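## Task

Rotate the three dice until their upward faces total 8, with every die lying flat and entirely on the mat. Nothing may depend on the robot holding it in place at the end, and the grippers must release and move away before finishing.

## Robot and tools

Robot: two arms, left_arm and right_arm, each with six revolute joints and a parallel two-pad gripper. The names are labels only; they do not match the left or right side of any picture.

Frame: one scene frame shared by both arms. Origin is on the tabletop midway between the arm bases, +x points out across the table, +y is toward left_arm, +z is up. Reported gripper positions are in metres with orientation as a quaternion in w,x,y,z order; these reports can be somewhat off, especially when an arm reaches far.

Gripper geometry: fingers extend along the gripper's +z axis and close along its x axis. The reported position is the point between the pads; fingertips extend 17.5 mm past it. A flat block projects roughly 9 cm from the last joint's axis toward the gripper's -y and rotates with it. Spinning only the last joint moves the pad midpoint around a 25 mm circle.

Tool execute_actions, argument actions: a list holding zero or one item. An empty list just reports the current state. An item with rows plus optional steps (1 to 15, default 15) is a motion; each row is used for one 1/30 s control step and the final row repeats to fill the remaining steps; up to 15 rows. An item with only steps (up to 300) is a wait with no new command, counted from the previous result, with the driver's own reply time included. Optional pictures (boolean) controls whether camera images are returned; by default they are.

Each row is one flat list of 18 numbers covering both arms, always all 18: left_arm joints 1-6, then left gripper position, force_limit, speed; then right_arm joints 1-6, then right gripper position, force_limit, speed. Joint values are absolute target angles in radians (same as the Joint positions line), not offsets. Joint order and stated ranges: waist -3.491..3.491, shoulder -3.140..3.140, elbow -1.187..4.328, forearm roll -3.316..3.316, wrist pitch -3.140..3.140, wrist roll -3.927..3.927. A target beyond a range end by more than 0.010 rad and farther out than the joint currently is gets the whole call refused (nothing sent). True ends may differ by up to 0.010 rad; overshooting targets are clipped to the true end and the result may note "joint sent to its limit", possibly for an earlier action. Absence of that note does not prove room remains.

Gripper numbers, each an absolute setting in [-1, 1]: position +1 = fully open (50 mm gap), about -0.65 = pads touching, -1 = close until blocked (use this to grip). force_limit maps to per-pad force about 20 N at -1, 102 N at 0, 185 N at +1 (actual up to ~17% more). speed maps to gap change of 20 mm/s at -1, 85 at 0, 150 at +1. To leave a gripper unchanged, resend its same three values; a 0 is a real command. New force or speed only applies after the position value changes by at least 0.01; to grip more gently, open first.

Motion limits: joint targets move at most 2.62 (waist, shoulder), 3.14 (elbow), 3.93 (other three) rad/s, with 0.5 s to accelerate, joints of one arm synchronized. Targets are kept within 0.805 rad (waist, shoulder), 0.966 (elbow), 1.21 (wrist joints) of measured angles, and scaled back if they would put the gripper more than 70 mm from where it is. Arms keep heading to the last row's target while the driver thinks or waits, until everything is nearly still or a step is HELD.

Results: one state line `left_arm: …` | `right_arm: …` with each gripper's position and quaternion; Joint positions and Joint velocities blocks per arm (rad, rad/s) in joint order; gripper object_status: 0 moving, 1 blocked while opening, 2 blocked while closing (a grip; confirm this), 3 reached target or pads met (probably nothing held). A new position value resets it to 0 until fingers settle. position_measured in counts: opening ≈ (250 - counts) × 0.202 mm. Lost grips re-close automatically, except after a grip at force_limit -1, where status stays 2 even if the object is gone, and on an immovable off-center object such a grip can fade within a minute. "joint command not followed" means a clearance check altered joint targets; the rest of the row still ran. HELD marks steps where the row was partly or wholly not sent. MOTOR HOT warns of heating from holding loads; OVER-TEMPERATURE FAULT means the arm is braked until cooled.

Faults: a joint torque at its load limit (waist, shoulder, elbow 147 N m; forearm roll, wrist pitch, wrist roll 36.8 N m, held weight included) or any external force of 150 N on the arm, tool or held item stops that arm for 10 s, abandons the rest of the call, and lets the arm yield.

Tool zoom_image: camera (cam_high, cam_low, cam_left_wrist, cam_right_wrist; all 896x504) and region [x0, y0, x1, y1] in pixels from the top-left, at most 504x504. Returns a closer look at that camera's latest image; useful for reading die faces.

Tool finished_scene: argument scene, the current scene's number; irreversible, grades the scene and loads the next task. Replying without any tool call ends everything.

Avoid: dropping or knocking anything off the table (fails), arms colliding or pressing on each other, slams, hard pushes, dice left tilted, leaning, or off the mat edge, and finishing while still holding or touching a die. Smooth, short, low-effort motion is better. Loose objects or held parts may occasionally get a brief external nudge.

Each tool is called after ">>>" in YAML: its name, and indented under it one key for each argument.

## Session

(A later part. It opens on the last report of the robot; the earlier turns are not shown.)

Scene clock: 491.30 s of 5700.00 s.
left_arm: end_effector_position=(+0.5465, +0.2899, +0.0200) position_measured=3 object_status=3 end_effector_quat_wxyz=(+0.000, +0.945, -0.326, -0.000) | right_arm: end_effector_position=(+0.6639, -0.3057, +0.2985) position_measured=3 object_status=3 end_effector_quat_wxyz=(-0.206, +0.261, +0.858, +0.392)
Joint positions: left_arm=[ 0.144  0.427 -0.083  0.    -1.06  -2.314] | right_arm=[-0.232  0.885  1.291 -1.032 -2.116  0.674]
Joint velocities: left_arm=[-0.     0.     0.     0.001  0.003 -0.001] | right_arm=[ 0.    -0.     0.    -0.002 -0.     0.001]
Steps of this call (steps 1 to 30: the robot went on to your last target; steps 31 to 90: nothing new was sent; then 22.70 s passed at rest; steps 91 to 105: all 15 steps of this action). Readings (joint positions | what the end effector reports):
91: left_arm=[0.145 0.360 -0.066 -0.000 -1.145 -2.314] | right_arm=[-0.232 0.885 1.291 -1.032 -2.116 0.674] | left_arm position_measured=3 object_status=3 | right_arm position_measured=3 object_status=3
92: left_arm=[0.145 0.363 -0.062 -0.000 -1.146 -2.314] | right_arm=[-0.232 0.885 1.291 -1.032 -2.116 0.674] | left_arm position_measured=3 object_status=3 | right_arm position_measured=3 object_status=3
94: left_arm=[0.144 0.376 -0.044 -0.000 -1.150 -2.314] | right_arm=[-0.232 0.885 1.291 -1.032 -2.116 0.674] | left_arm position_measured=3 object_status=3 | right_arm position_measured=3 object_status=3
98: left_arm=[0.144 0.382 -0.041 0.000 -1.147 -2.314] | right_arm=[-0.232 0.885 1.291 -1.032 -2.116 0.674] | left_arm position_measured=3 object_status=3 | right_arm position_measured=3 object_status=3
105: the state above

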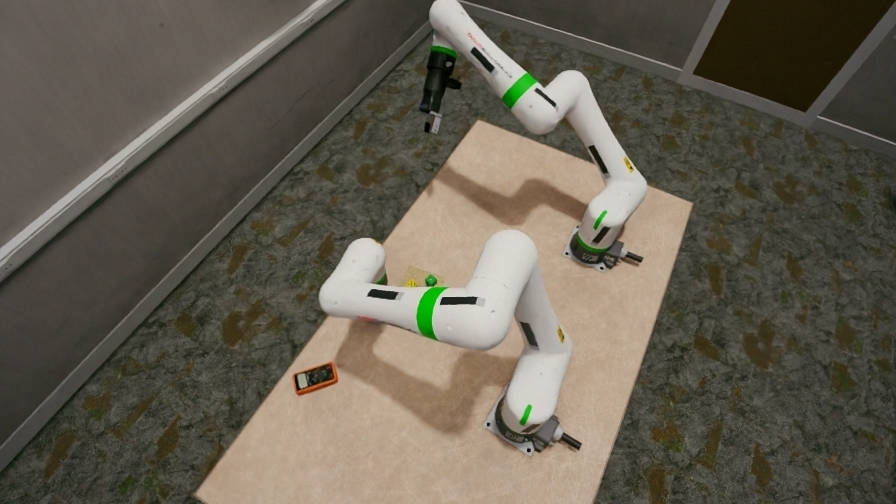

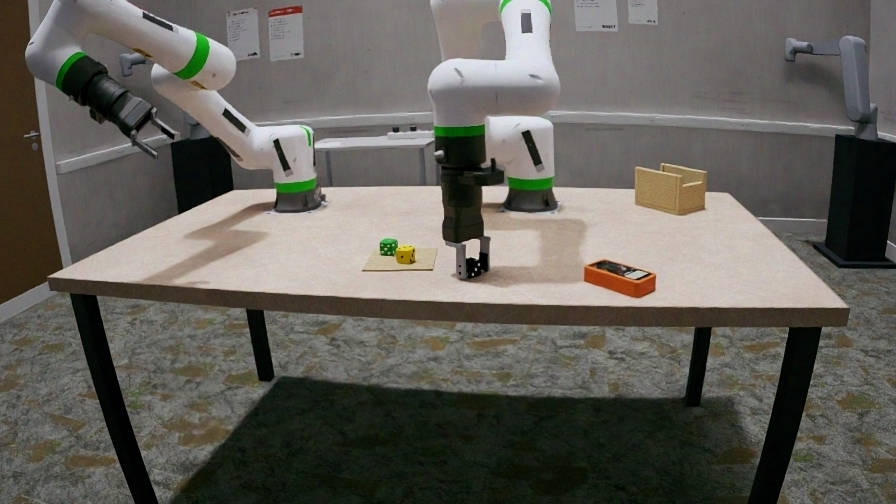

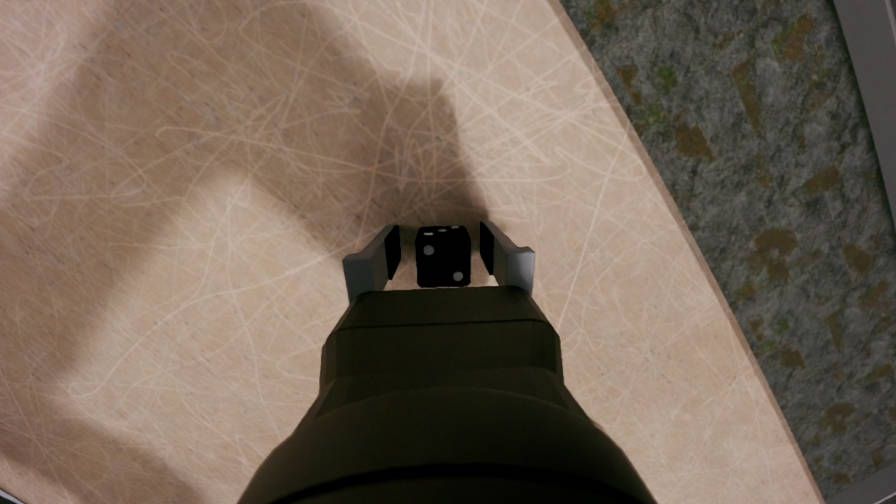

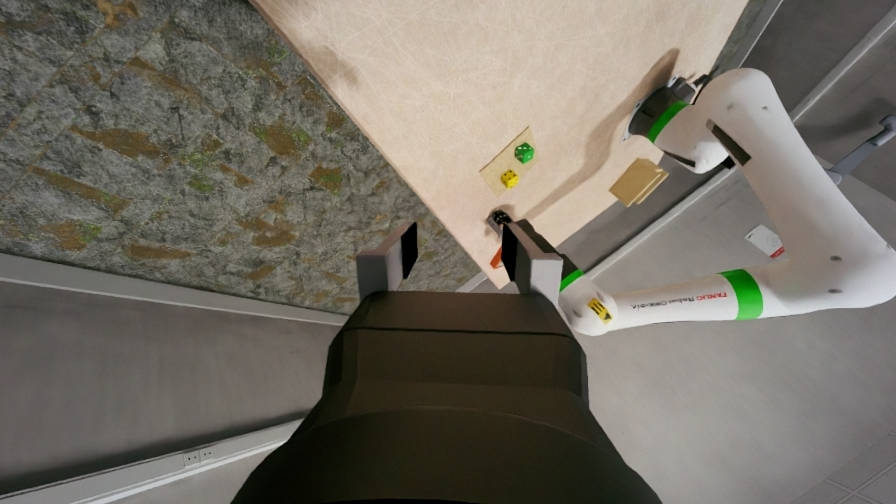

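>>> execute_actions:
  actions:
    - {"rows":[[0.1435,0.4271,-0.0835,0,-1.0602,-2.314,-1,-0.3,0,-0.232,0.885,1.291,-1.032,-2.116,0.674,1,0,0]],"steps":11}
  pictures: false

>>> execute_actions:
  actions:
    - {"rows":[[0.1435,0.355,-0.015,0,-1.2,-2.314,-1,-0.3,0,-0.232,0.885,1.291,-1.032,-2.116,0.674,1,0,0]],"steps":11}
  pictures: false

>>> execute_actions:
  actions:
    - {"rows":[[-0.105,0.208,-0.211,0,-1.152,-1.576,-1,-0.3,0,-0.232,0.885,1.291,-1.032,-2.116,0.674,1,0,0]]}
  pictures: false

>>> execute_actions:
  actions:
    - {"steps":10}

Scene clock: 502.60 s of 5700.00 s.
left_arm: end_effector_position=(+0.5466, +0.2899, +0.0200) position_measured=107 object_status=0 end_effector_quat_wxyz=(-0.000, +0.945, -0.326, -0.000) | right_arm: end_effector_position=(+0.6639, -0.3057, +0.2985) position_measured=3 object_status=3 end_effector_quat_wxyz=(-0.206, +0.261, +0.858, +0.392)
Joint positions: left_arm=[ 0.143  0.427 -0.084 -0.    -1.06  -2.314] | right_arm=[-0.232  0.885  1.291 -1.032 -2.116  0.674]
Joint velocities: left_arm=[ 0.     0.    -0.001 -0.001 -0.     0.   ] | right_arm=[ 0.002  0.    -0.002 -0.001 -0.    -0.001]
Steps of this call (steps 1 to 15: the robot went on to your last target; steps 16 to 90: nothing new was sent; then 7.93 s passed at rest; steps 91 to 101: all 11 steps of this action). Readings (joint positions | what the end effector reports):
91: left_arm=[0.143 0.427 -0.084 -0.000 -1.060 -2.314] | right_arm=[-0.232 0.885 1.291 -1.032 -2.116 0.674] | left_arm position_measured=10 object_status=0 | right_arm position_measured=3 object_status=3
92: left_arm=[0.143 0.427 -0.084 -0.000 -1.060 -2.314] | right_arm=[-0.232 0.885 1.291 -1.032 -2.116 0.674] | left_arm position_measured=24 object_status=0 | right_arm position_measured=3 object_status=3
94: left_arm=[0.143 0.427 -0.084 -0.000 -1.060 -2.314] | right_arm=[-0.232 0.885 1.291 -1.032 -2.116 0.674] | left_arm position_measured=52 object_status=0 | right_arm position_measured=3 object_status=3
98: left_arm=[0.143 0.427 -0.084 -0.000 -1.060 -2.314] | right_arm=[-0.232 0.885 1.291 -1.032 -2.116 0.674] | left_arm position_measured=107 object_status=0 | right_arm position_measured=3 object_status=3
101: the state above

Scene clock: 502.97 s of 5700.00 s.
left_arm: end_effector_position=(+0.5453, +0.2898, +0.0860) position_measured=107 object_status=2 end_effector_quat_wxyz=(-0.000, +0.945, -0.326, +0.000) | right_arm: end_effector_position=(+0.6639, -0.3057, +0.2985) position_measured=3 object_status=3 end_effector_quat_wxyz=(-0.206, +0.261, +0.858, +0.392)
Joint positions: left_arm=[ 0.143  0.355 -0.015 -0.    -1.2   -2.314] | right_arm=[-0.232  0.885  1.291 -1.032 -2.116  0.674]
Joint velocities: left_arm=[ 0.     0.     0.001 -0.    -0.002  0.001] | right_arm=[-0.002  0.001  0.     0.001  0.     0.001]
Steps of this call (steps 1 to 11: all 11 steps of this action). Readings (joint positions | what the end effector reports):
1: left_arm=[0.143 0.427 -0.084 -0.000 -1.060 -2.314] | right_arm=[-0.232 0.885 1.291 -1.032 -2.116 0.674] | left_arm position_measured=107 object_status=0 | right_arm position_measured=3 object_status=3
2: left_arm=[0.143 0.425 -0.082 -0.000 -1.065 -2.314] | right_arm=[-0.232 0.885 1.291 -1.032 -2.116 0.674] | left_arm position_measured=107 object_status=0 | right_arm position_measured=3 object_status=3
4: left_arm=[0.143 0.406 -0.064 -0.000 -1.101 -2.314] | right_arm=[-0.232 0.885 1.291 -1.032 -2.116 0.674] | left_arm position_measured=107 object_status=2 | right_arm position_measured=3 object_status=3
8: left_arm=[0.143 0.357 -0.017 -0.000 -1.194 -2.314] | right_arm=[-0.232 0.885 1.291 -1.032 -2.116 0.674] | left_arm position_measured=107 object_status=2 | right_arm position_measured=3 object_status=3
11: the state above

Scene clock: 503.47 s of 5700.00 s.
left_arm: end_effector_position=(+0.4555, +0.1925, +0.0841) position_measured=107 object_status=2 end_effector_quat_wxyz=(+0.000, +0.991, -0.134, +0.000) | right_arm: end_effector_position=(+0.6639, -0.3057, +0.2985) position_measured=3 object_status=3 end_effector_quat_wxyz=(-0.206, +0.261, +0.858, +0.392)
Joint positions: left_arm=[-0.057  0.237 -0.174  0.    -1.16  -1.72 ] | right_arm=[-0.232  0.885  1.291 -1.032 -2.116  0.674]
Joint velocities: left_arm=[-0.478 -0.282 -0.369 -0.002  0.081  1.402] | right_arm=[ 0.001 -0.    -0.    -0.     0.001  0.001]
Steps of this call (steps 1 to 15: all 15 steps of this action). Readings (joint positions | what the end effector reports):
1: left_arm=[0.143 0.355 -0.015 -0.000 -1.200 -2.314] | right_arm=[-0.232 0.885 1.291 -1.032 -2.116 0.674] | left_arm position_measured=107 object_status=2 | right_arm position_measured=3 object_status=3
2: left_arm=[0.142 0.354 -0.016 -0.000 -1.199 -2.309] | right_arm=[-0.232 0.885 1.291 -1.032 -2.116 0.674] | left_arm position_measured=107 object_status=2 | right_arm position_measured=3 object_status=3
4: left_arm=[0.130 0.347 -0.027 -0.000 -1.195 -2.273] | right_arm=[-0.232 0.885 1.291 -1.032 -2.116 0.674] | left_arm position_measured=107 object_status=2 | right_arm position_measured=3 object_status=3
8: left_arm=[0.071 0.312 -0.075 -0.000 -1.182 -2.099] | right_arm=[-0.232 0.885 1.291 -1.032 -2.116 0.674] | left_arm position_measured=107 object_status=2 | right_arm position_measured=3 object_status=3
15: the state above

Scene clock: 503.80 s of 5700.00 s.
left_arm: end_effector_position=(+0.4307, +0.1728, +0.0832) position_measured=107 object_status=2 end_effector_quat_wxyz=(-0.000, +0.996, -0.087, -0.000) | right_arm: end_effector_position=(+0.6639, -0.3057, +0.2985) position_measured=3 object_status=3 end_effector_quat_wxyz=(-0.206, +0.261, +0.858, +0.392)
Joint positions: left_arm=[-0.105  0.208 -0.211  0.    -1.152 -1.576] | right_arm=[-0.232  0.885  1.291 -1.032 -2.116  0.674]
Joint velocities: left_arm=[-0.001 -0.    -0.001  0.001  0.     0.   ] | right_arm=[ 0.    -0.     0.001  0.001  0.     0.001]
Steps of this call (steps 1 to 10: the robot went on to your last target). Readings (joint positions | what the end effector reports):
1: left_arm=[-0.072 0.228 -0.185 0.000 -1.158 -1.675] | right_arm=[-0.232 0.885 1.291 -1.032 -2.116 0.674] | left_arm position_measured=107 object_status=2 | right_arm position_measured=3 object_status=3
2: left_arm=[-0.084 0.220 -0.195 0.000 -1.156 -1.639] | right_arm=[-0.232 0.885 1.291 -1.032 -2.116 0.674] | left_arm position_measured=107 object_status=2 | right_arm position_measured=3 object_status=3
4: left_arm=[-0.100 0.211 -0.207 0.000 -1.153 -1.591] | right_arm=[-0.232 0.885 1.291 -1.032 -2.116 0.674] | left_arm position_measured=107 object_status=2 | right_arm position_measured=3 object_status=3
8: left_arm=[-0.105 0.208 -0.211 0.000 -1.152 -1.576] | right_arm=[-0.232 0.885 1.291 -1.032 -2.116 0.674] | left_arm position_measured=107 object_status=2 | right_arm position_measured=3 object_status=3
10: the state above

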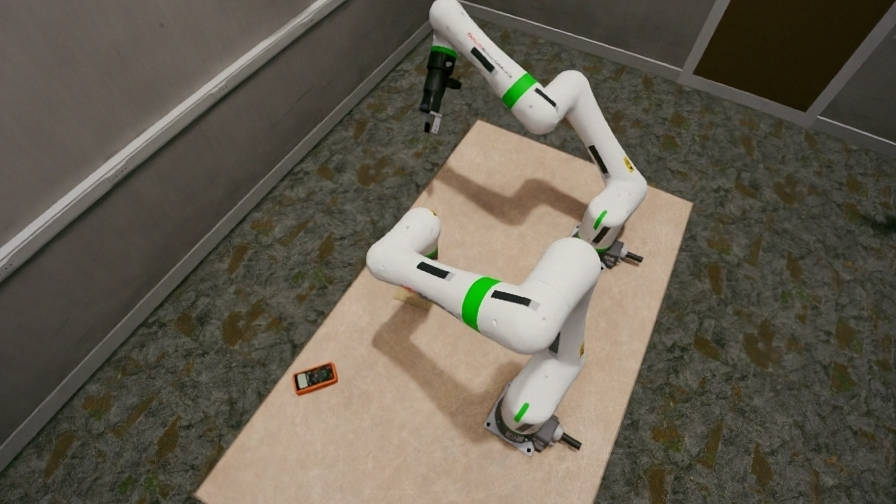

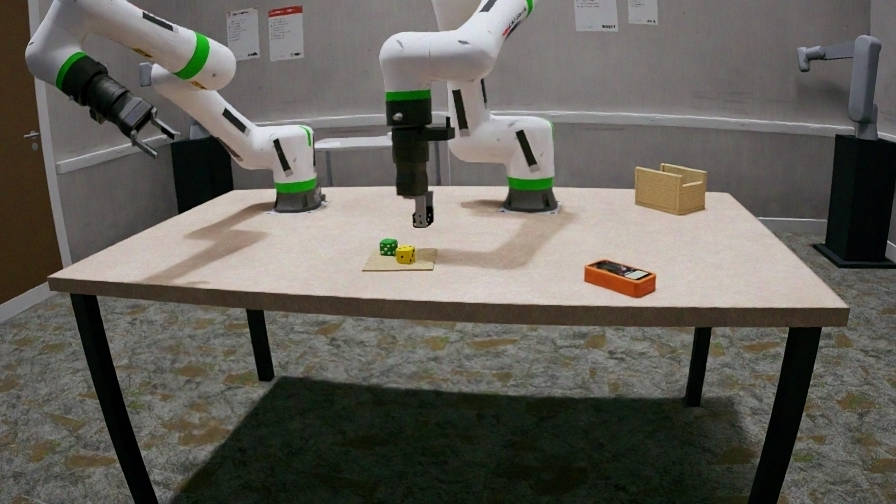

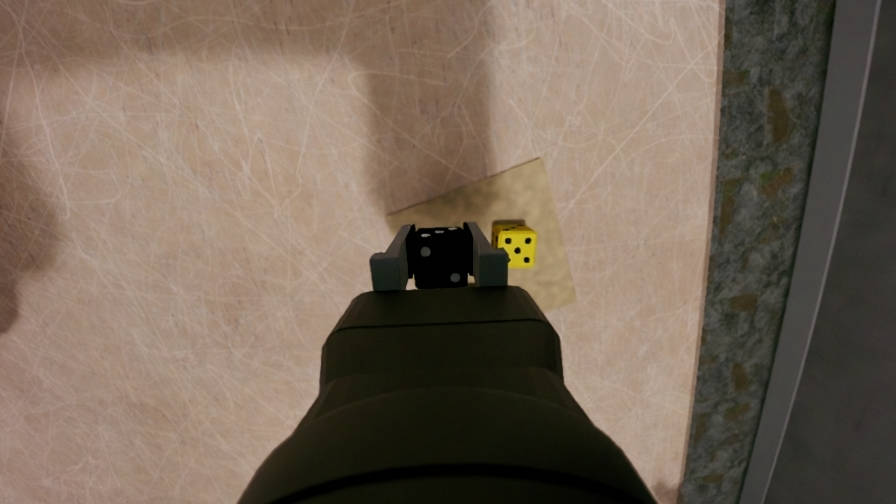

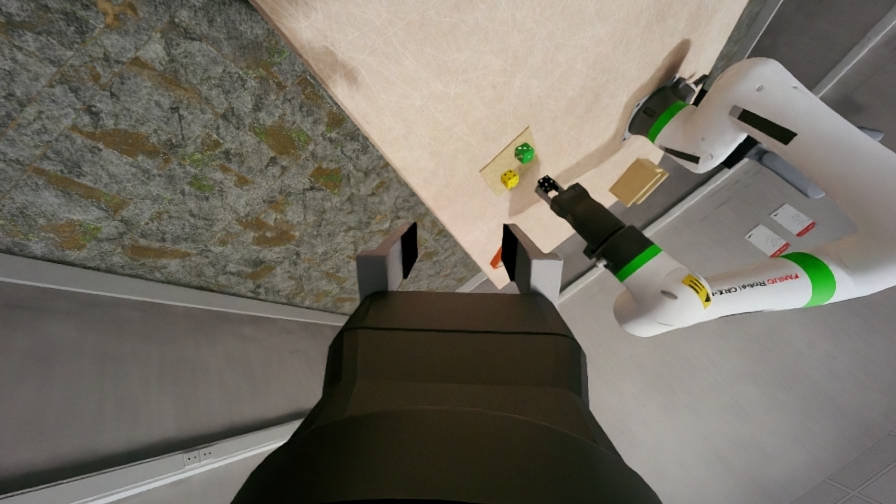

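>>> execute_actions:
  actions:
    - {"rows":[[-0.131,0.214,-0.206,0,-1.151,-1.55,-1,-0.3,0,-0.232,0.885,1.291,-1.032,-2.116,0.674,1,0,0],[-0.131,0.214,-0.206,0,-1.151,-1.55,-1,-0.3,0,-0.232,0.885,1.291,-1.032,-2.116,0.674,1,0,0],[-0.131,0.214,-0.206,0,-1.151,-1.55,-1,-0.3,0,-0.232,0.885,1.291,-1.032,-2.116,0.674,1,0,0],[-0.131,0.214,-0.206,0,-1.151,-1.55,-1,-0.3,0,-0.232,0.885,1.291,-1.032,-2.116,0.674,1,0,0],[-0.131,0.214,-0.206,0,-1.151,-1.55,-1,-0.3,0,-0.232,0.885,1.291,-1.032,-2.116,0.674,1,0,0],[-0.131,0.285,-0.275,0,-1.011,-1.55,-1,-0.3,0,-0.232,0.885,1.291,-1.032,-2.116,0.674,1,0,0]]}

Scene clock: 520.60 s of 5700.00 s.
left_arm: end_effector_position=(+0.4271, +0.1607, +0.0228) position_measured=107 object_status=2 end_effector_quat_wxyz=(+0.000, +0.996, -0.087, -0.000) | right_arm: end_effector_position=(+0.6639, -0.3057, +0.2985) position_measured=3 object_status=3 end_effector_quat_wxyz=(-0.206, +0.261, +0.858, +0.392)
Joint positions: left_arm=[-0.131  0.284 -0.274  0.    -1.013 -1.55 ] | right_arm=[-0.232  0.885  1.291 -1.032 -2.116  0.674]
Joint velocities: left_arm=[-0.001 -0.    -0.003  0.     0.014 -0.001] | right_arm=[-0.001 -0.002 -0.001  0.001  0.002 -0.   ]
Steps of this call (steps 1 to 30: the robot went on to your last target; steps 31 to 90: nothing new was sent; then 13.30 s passed at rest; steps 91 to 105: all 15 steps of this action). Readings (joint positions | what the end effector reports):
91: left_arm=[-0.105 0.208 -0.211 0.000 -1.152 -1.576] | right_arm=[-0.232 0.885 1.291 -1.032 -2.116 0.674] | left_arm position_measured=107 object_status=2 | right_arm position_measured=3 object_status=3
92: left_arm=[-0.109 0.208 -0.211 0.000 -1.152 -1.572] | right_arm=[-0.232 0.885 1.291 -1.032 -2.116 0.674] | left_arm position_measured=107 object_status=2 | right_arm position_measured=3 object_status=3
94: left_arm=[-0.126 0.212 -0.208 0.000 -1.152 -1.556] | right_arm=[-0.232 0.885 1.291 -1.032 -2.116 0.674] | left_arm position_measured=107 object_status=2 | right_arm position_measured=3 object_status=3
98: left_arm=[-0.131 0.223 -0.215 0.000 -1.132 -1.550] | right_arm=[-0.232 0.885 1.291 -1.032 -2.116 0.674] | left_arm position_measured=107 object_status=2 | right_arm position_measured=3 object_status=3
105: the state above

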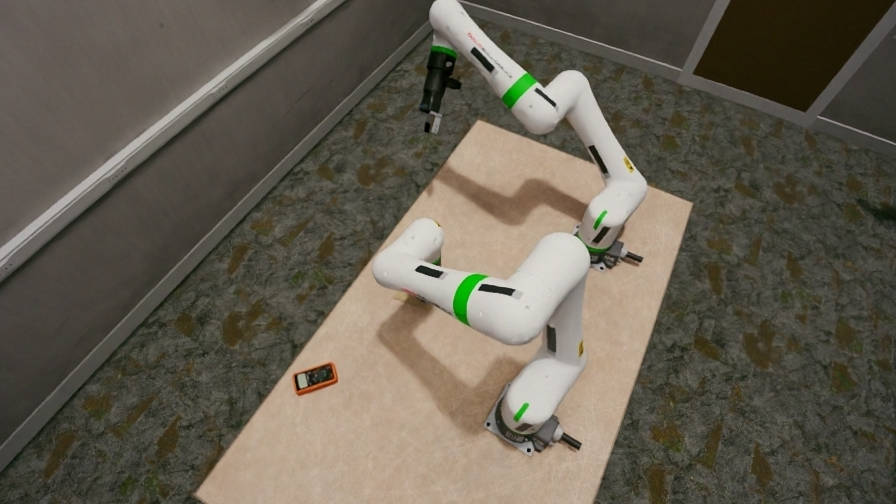

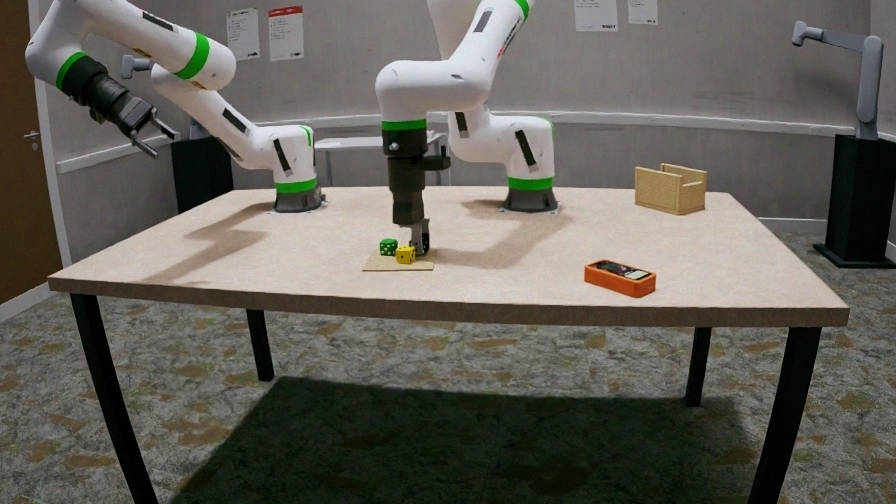

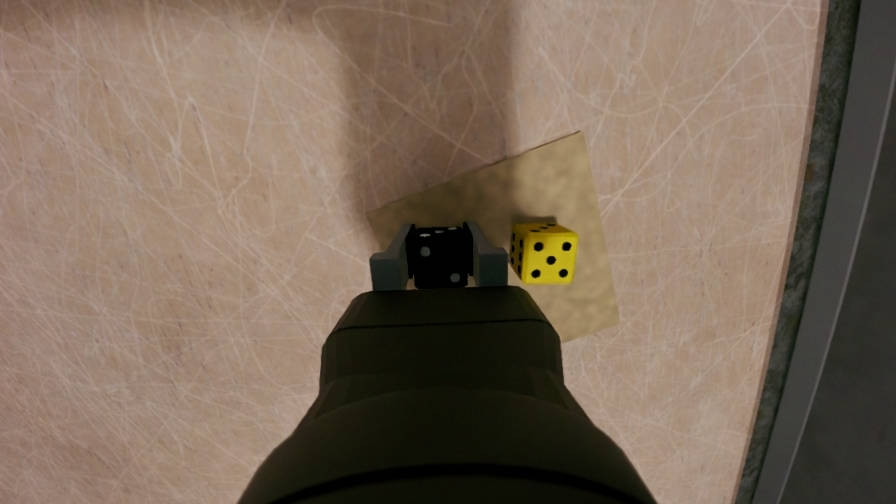

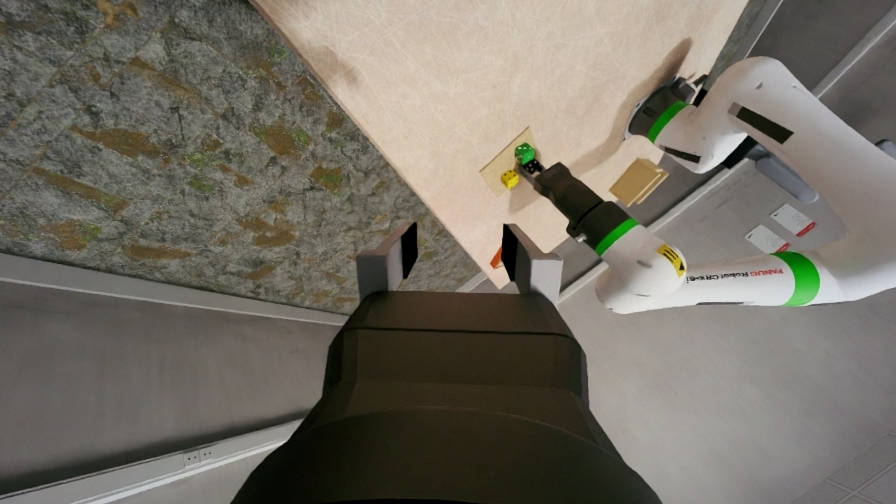

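>>> execute_actions:
  actions:
    - {"rows":[[-0.131,0.285,-0.275,0,-1.011,-1.55,0.5,-0.3,0,-0.232,0.885,1.291,-1.032,-2.116,0.674,1,0,0],[-0.131,0.285,-0.275,0,-1.011,-1.55,0.5,-0.3,0,-0.232,0.885,1.291,-1.032,-2.116,0.674,1,0,0],[-0.131,0.285,-0.275,0,-1.011,-1.55,0.5,-0.3,0,-0.232,0.885,1.291,-1.032,-2.116,0.674,1,0,0],[-0.131,0.285,-0.275,0,-1.011,-1.55,0.5,-0.3,0,-0.232,0.885,1.291,-1.032,-2.116,0.674,1,0,0],[-0.131,0.285,-0.275,0,-1.011,-1.55,0.5,-0.3,0,-0.232,0.885,1.291,-1.032,-2.116,0.674,1,0,0],[-0.131,0.19,-0.18,0,-1.2,-1.55,0.5,-0.3,0,-0.232,0.885,1.291,-1.032,-2.116,0.674,1,0,0]]}
  pictures: false

>>> execute_actions:
  actions:
    - {"rows":[[-0.2,-0.02,-0.15,0,-1.44,-1.55,0.5,-0.3,0,-0.232,0.885,1.291,-1.032,-2.116,0.674,1,0,0]]}

Scene clock: 531.10 s of 5700.00 s.
left_arm: end_effector_position=(+0.4268, +0.1608, +0.0238) position_measured=107 object_status=2 end_effector_quat_wxyz=(+0.000, +0.996, -0.087, -0.000) | right_arm: end_effector_position=(+0.6639, -0.3057, +0.2985) position_measured=3 object_status=3 end_effector_quat_wxyz=(-0.206, +0.261, +0.858, +0.392)
Joint positions: left_arm=[-0.131  0.282 -0.274  0.    -1.015 -1.55 ] | right_arm=[-0.232  0.885  1.291 -1.032 -2.116  0.674]
Joint velocities: left_arm=[ 0.     0.     0.    -0.001 -0.001 -0.001] | right_arm=[-0.003 -0.    -0.     0.     0.     0.002]
FORCE FAULT: contact force on the left arm reached its limit, and that arm stopped for 10 seconds. The contact can be on any part of that arm, not only on its tool. That arm's remaining commands of this call were not run. That arm holds still and accepts commands again. Move the arm away from the contact; if what it grips holds it there, let go first. Pushing or pulling that hard again can fault the arm again.
The stop of the left arm began at step 9 of this call (marked STOPPED below). From that step on that arm followed nothing that you had sent. 15 of its steps, steps kept back included, did not run and will not run. Nothing is kept back now, and the robot has no last target.
Steps of this call (steps 1 to 300: the robot went on to your last target; steps 301 to 315: all 15 steps of this action). Readings (joint positions | what the end effector reports):
1: left_arm=[-0.131 0.284 -0.274 0.000 -1.012 -1.550] | right_arm=[-0.232 0.885 1.291 -1.032 -2.116 0.674] | left_arm position_measured=107 object_status=2 | right_arm position_measured=3 object_status=3
2: left_arm=[-0.131 0.284 -0.274 0.000 -1.012 -1.550] | right_arm=[-0.232 0.885 1.291 -1.032 -2.116 0.674] | left_arm position_measured=107 object_status=2 | right_arm position_measured=3 object_status=3
4: left_arm=[-0.131 0.284 -0.275 0.000 -1.012 -1.550] | right_arm=[-0.232 0.885 1.291 -1.032 -2.116 0.674] | left_arm position_measured=107 object_status=2 | right_arm position_measured=3 object_status=3
8: left_arm=[-0.131 0.284 -0.274 0.000 -1.013 -1.550] | right_arm=[-0.232 0.885 1.291 -1.032 -2.116 0.674] | left_arm position_measured=107 object_status=2 | right_arm position_measured=3 object_status=3
9: left_arm=[-0.131 0.283 -0.274 0.000 -1.015 -1.550] | right_arm=[-0.232 0.885 1.291 -1.032 -2.116 0.674] | left_arm position_measured=107 object_status=2 | right_arm position_measured=3 object_status=3 STOPPED (the left arm)
315: the state above

Scene clock: 531.13 s of 5700.00 s.
left_arm: end_effector_position=(+0.4268, +0.1608, +0.0238) position_measured=107 object_status=2 end_effector_quat_wxyz=(+0.000, +0.996, -0.087, -0.000) | right_arm: end_effector_position=(+0.6639, -0.3057, +0.2985) position_measured=3 object_status=3 end_effector_quat_wxyz=(-0.206, +0.261, +0.858, +0.392)
Joint positions: left_arm=[-0.131  0.282 -0.274  0.    -1.015 -1.55 ] | right_arm=[-0.232  0.885  1.291 -1.032 -2.116  0.674]
Joint velocities: left_arm=[-0.    -0.    -0.    -0.001  0.    -0.   ] | right_arm=[-0.001  0.    -0.     0.001 -0.001  0.   ]
A stop began in an earlier call of the same reply, so what this call sent did not run. Send another action.
Steps of this call (step 1: nothing new was sent). Readings (joint positions | what the end effector reports):
1: the state above

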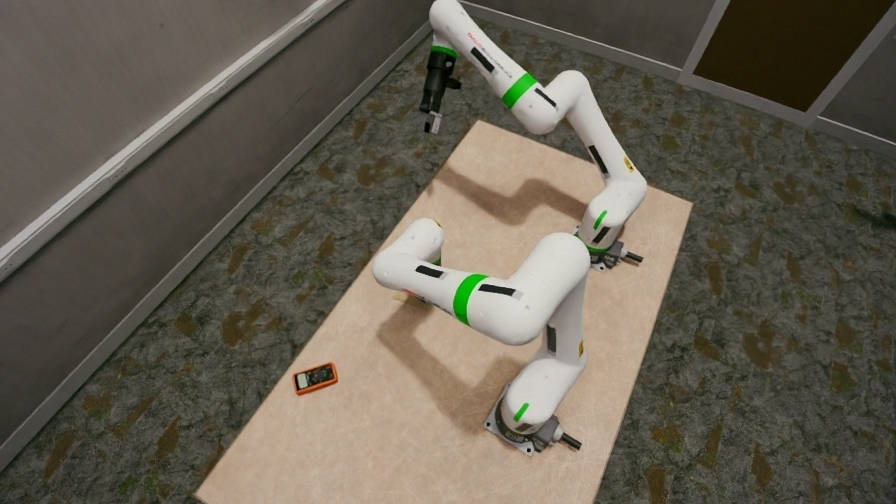

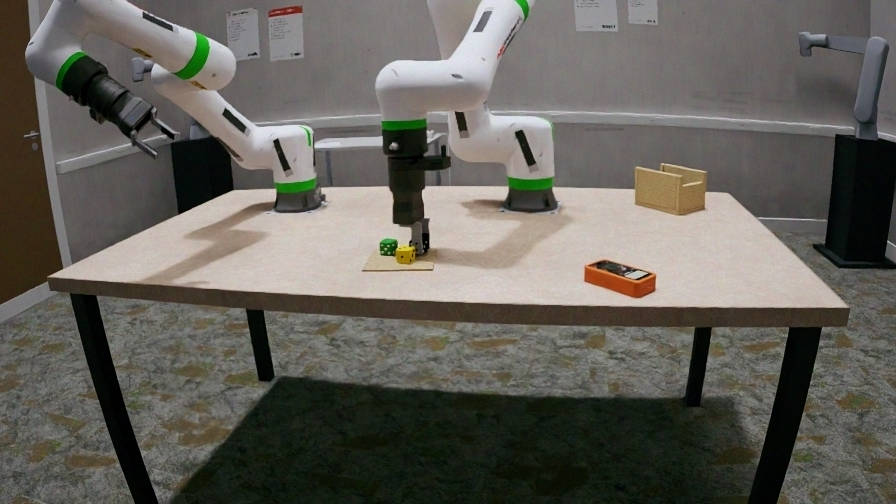

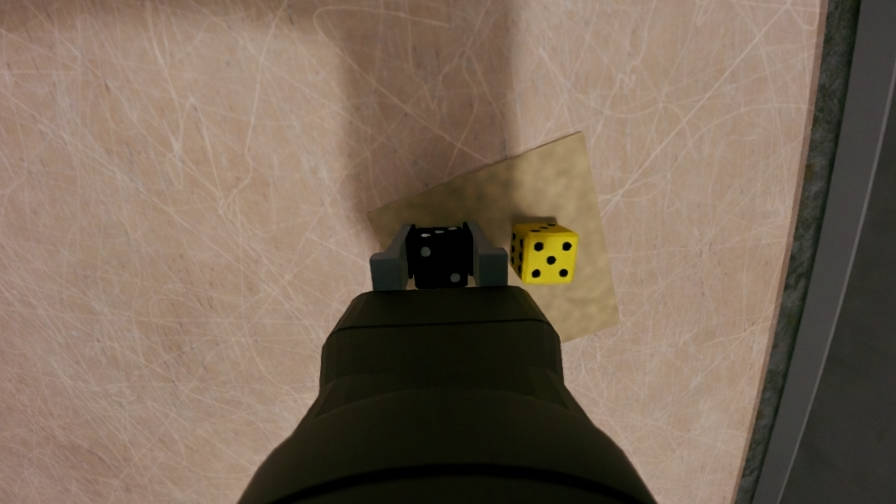

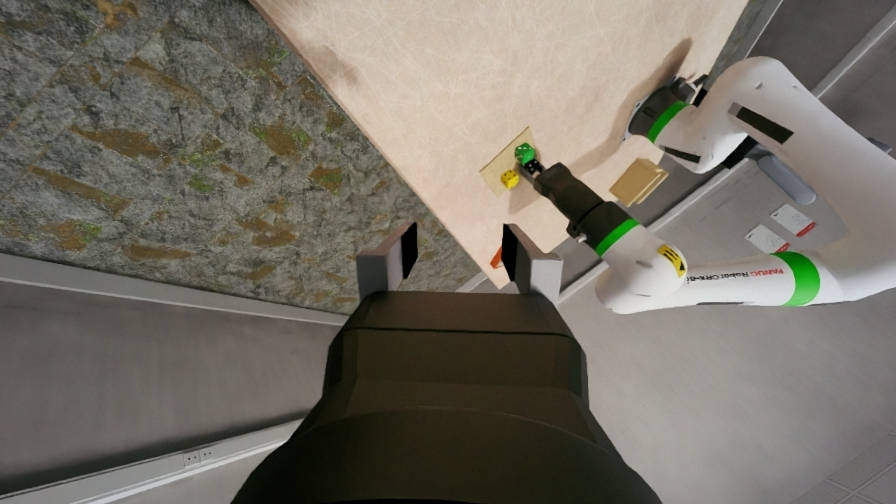

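>>> execute_actions:
  actions:
    - {"rows":[[-0.131,0.282,-0.274,0,-1.015,-1.55,0.5,-0.3,0,-0.232,0.885,1.291,-1.032,-2.116,0.674,1,0,0]],"steps":10}
  pictures: false

>>> execute_actions:
  actions:
    - {"rows":[[-0.131,0.19,-0.18,0,-1.2,-1.55,0.5,-0.3,0,-0.232,0.885,1.291,-1.032,-2.116,0.674,1,0,0]],"steps":12}
  pictures: false

>>> execute_actions:
  actions:
    - {"rows":[[-0.2,-0.02,-0.15,0,-1.44,-1.55,0.5,-0.3,0,-0.232,0.885,1.291,-1.032,-2.116,0.674,1,0,0]],"steps":15}

Scene clock: 554.70 s of 5700.00 s.
left_arm: end_effector_position=(+0.4268, +0.1607, +0.0238) position_measured=78 object_status=0 end_effector_quat_wxyz=(+0.000, +0.996, -0.087, -0.000) | right_arm: end_effector_position=(+0.6639, -0.3057, +0.2985) position_measured=3 object_status=3 end_effector_quat_wxyz=(-0.206, +0.261, +0.858, +0.392)
Joint positions: left_arm=[-0.131  0.282 -0.274  0.    -1.015 -1.55 ] | right_arm=[-0.232  0.885  1.291 -1.032 -2.116  0.674]
Joint velocities: left_arm=[ 0.    -0.002 -0.002  0.     0.001 -0.   ] | right_arm=[ 0.001 -0.001  0.    -0.     0.     0.002]
Steps of this call (steps 1 to 90: nothing new was sent; then 20.23 s passed at rest; steps 91 to 100: all 10 steps of this action). Readings (joint positions | what the end effector reports):
91: left_arm=[-0.131 0.282 -0.274 0.000 -1.015 -1.550] | right_arm=[-0.232 0.885 1.291 -1.032 -2.116 0.674] | left_arm position_measured=101 object_status=0 | right_arm position_measured=3 object_status=3
92: left_arm=[-0.131 0.282 -0.274 0.000 -1.015 -1.550] | right_arm=[-0.232 0.885 1.291 -1.032 -2.116 0.674] | left_arm position_measured=86 object_status=0 | right_arm position_measured=3 object_status=3
94: left_arm=[-0.131 0.282 -0.274 0.000 -1.015 -1.550] | right_arm=[-0.232 0.885 1.291 -1.032 -2.116 0.674] | left_arm position_measured=78 object_status=0 | right_arm position_measured=3 object_status=3
98: left_arm=[-0.131 0.282 -0.274 0.000 -1.015 -1.550] | right_arm=[-0.232 0.885 1.291 -1.032 -2.116 0.674] | left_arm position_measured=78 object_status=0 | right_arm position_measured=3 object_status=3
100: the state above

Scene clock: 555.10 s of 5700.00 s.
left_arm: end_effector_position=(+0.4263, +0.1609, +0.1041) position_measured=78 object_status=3 end_effector_quat_wxyz=(-0.000, +0.996, -0.087, +0.000) | right_arm: end_effector_position=(+0.6639, -0.3057, +0.2985) position_measured=3 object_status=3 end_effector_quat_wxyz=(-0.206, +0.261, +0.858, +0.392)
Joint positions: left_arm=[-0.131  0.19  -0.18  -0.    -1.2   -1.55 ] | right_arm=[-0.232  0.885  1.291 -1.032 -2.116  0.674]
Joint velocities: left_arm=[ 0.     0.     0.     0.    -0.002 -0.   ] | right_arm=[ 0.001  0.    -0.001  0.    -0.002 -0.001]
Steps of this call (steps 1 to 12: all 12 steps of this action). Readings (joint positions | what the end effector reports):
1: left_arm=[-0.131 0.282 -0.274 0.000 -1.015 -1.550] | right_arm=[-0.232 0.885 1.291 -1.032 -2.116 0.674] | left_arm position_measured=78 object_status=3 | right_arm position_measured=3 object_status=3
2: left_arm=[-0.131 0.280 -0.272 -0.000 -1.020 -1.550] | right_arm=[-0.232 0.885 1.291 -1.032 -2.116 0.674] | left_arm position_measured=78 object_status=3 | right_arm position_measured=3 object_status=3
4: left_arm=[-0.131 0.262 -0.254 -0.000 -1.056 -1.550] | right_arm=[-0.232 0.885 1.291 -1.032 -2.116 0.674] | left_arm position_measured=78 object_status=3 | right_arm position_measured=3 object_status=3
8: left_arm=[-0.131 0.201 -0.191 -0.000 -1.177 -1.550] | right_arm=[-0.232 0.885 1.291 -1.032 -2.116 0.674] | left_arm position_measured=78 object_status=3 | right_arm position_measured=3 object_status=3
12: the state above

Scene clock: 555.60 s of 5700.00 s.
left_arm: end_effector_position=(+0.3537, +0.1461, +0.2111) position_measured=78 object_status=3 end_effector_quat_wxyz=(+0.000, +0.993, -0.121, +0.000) | right_arm: end_effector_position=(+0.6639, -0.3057, +0.2985) position_measured=3 object_status=3 end_effector_quat_wxyz=(-0.206, +0.261, +0.858, +0.392)
Joint positions: left_arm=[-0.2  -0.02 -0.15  0.   -1.44 -1.55] | right_arm=[-0.232  0.885  1.291 -1.032 -2.116  0.674]
Joint velocities: left_arm=[ 0.    -0.     0.    -0.    -0.004 -0.   ] | right_arm=[-0.001 -0.    -0.     0.     0.    -0.   ]
Steps of this call (steps 1 to 15: all 15 steps of this action). Readings (joint positions | what the end effector reports):
1: left_arm=[-0.131 0.190 -0.180 -0.000 -1.200 -1.550] | right_arm=[-0.232 0.885 1.291 -1.032 -2.116 0.674] | left_arm position_measured=78 object_status=3 | right_arm position_measured=3 object_status=3
2: left_arm=[-0.132 0.187 -0.180 -0.000 -1.204 -1.550] | right_arm=[-0.232 0.885 1.291 -1.032 -2.116 0.674] | left_arm position_measured=78 object_status=3 | right_arm position_measured=3 object_status=3
4: left_arm=[-0.140 0.163 -0.176 -0.000 -1.231 -1.550] | right_arm=[-0.232 0.885 1.291 -1.032 -2.116 0.674] | left_arm position_measured=78 object_status=3 | right_arm position_measured=3 object_status=3
8: left_arm=[-0.171 0.068 -0.163 0.000 -1.340 -1.550] | right_arm=[-0.232 0.885 1.291 -1.032 -2.116 0.674] | left_arm position_measured=78 object_status=3 | right_arm position_measured=3 object_status=3
15: the state above

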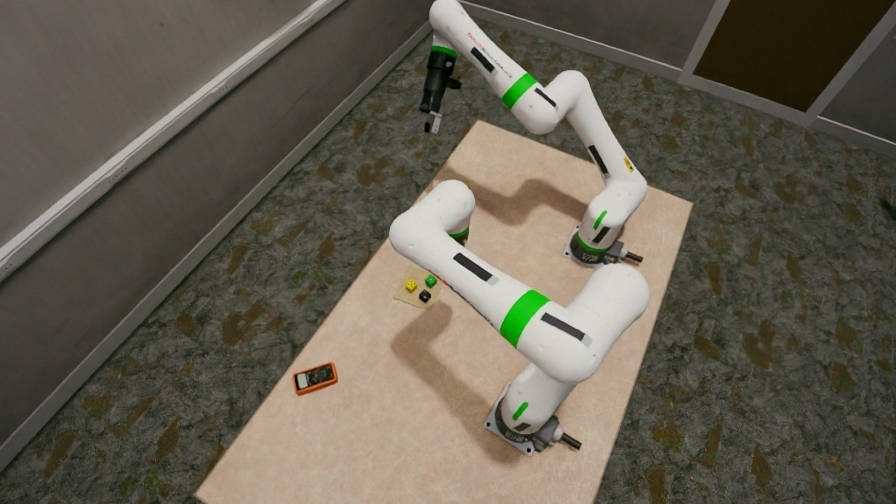

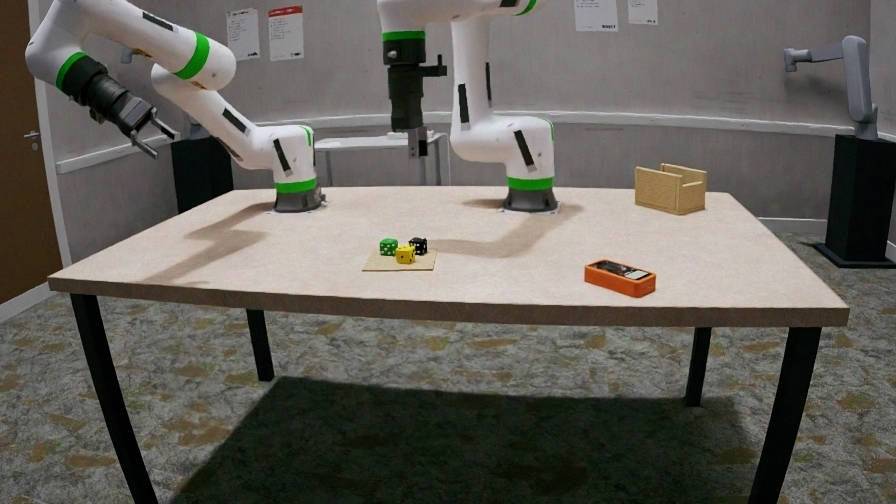

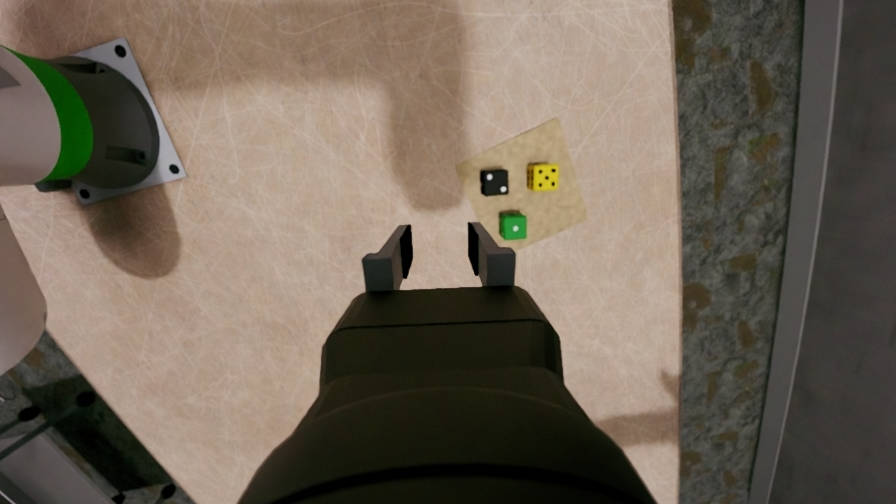

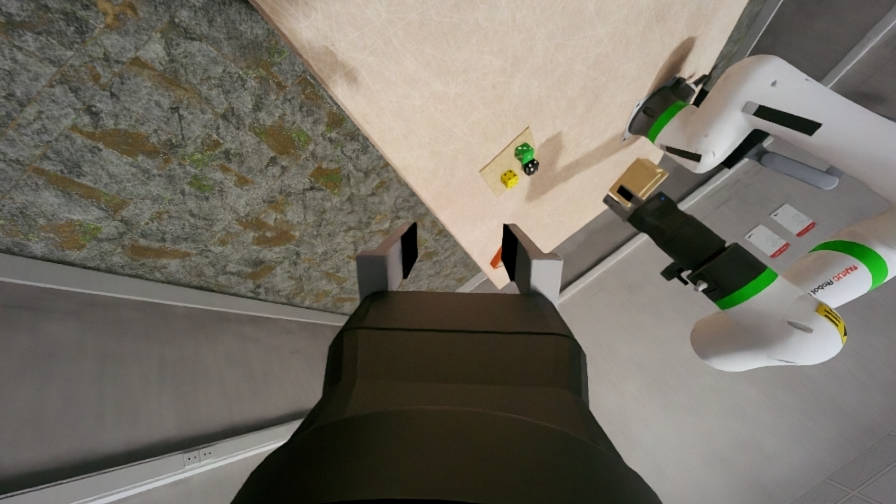

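Check margins.

>>> zoom_image:
  camera: "cam_left_wrist"
  region: [430,90,620,270]

Region (430, 90, 620, 270) of cam_left_wrist's 896x504 image, scaled by 2.653, with more detail than that image has; it fills the top 477 rows of this view, and the rest is white.

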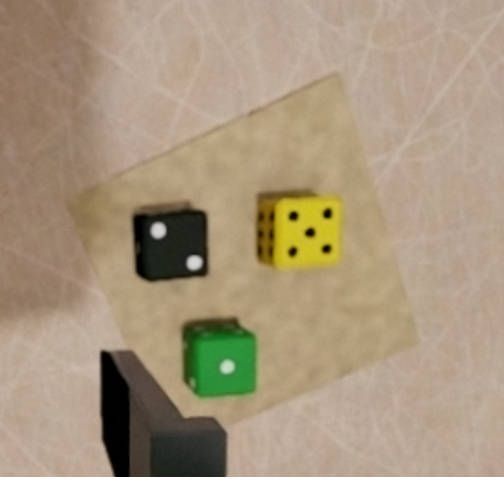

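>>> finished_scene:
  scene: 1

The scene is finished: the task was done.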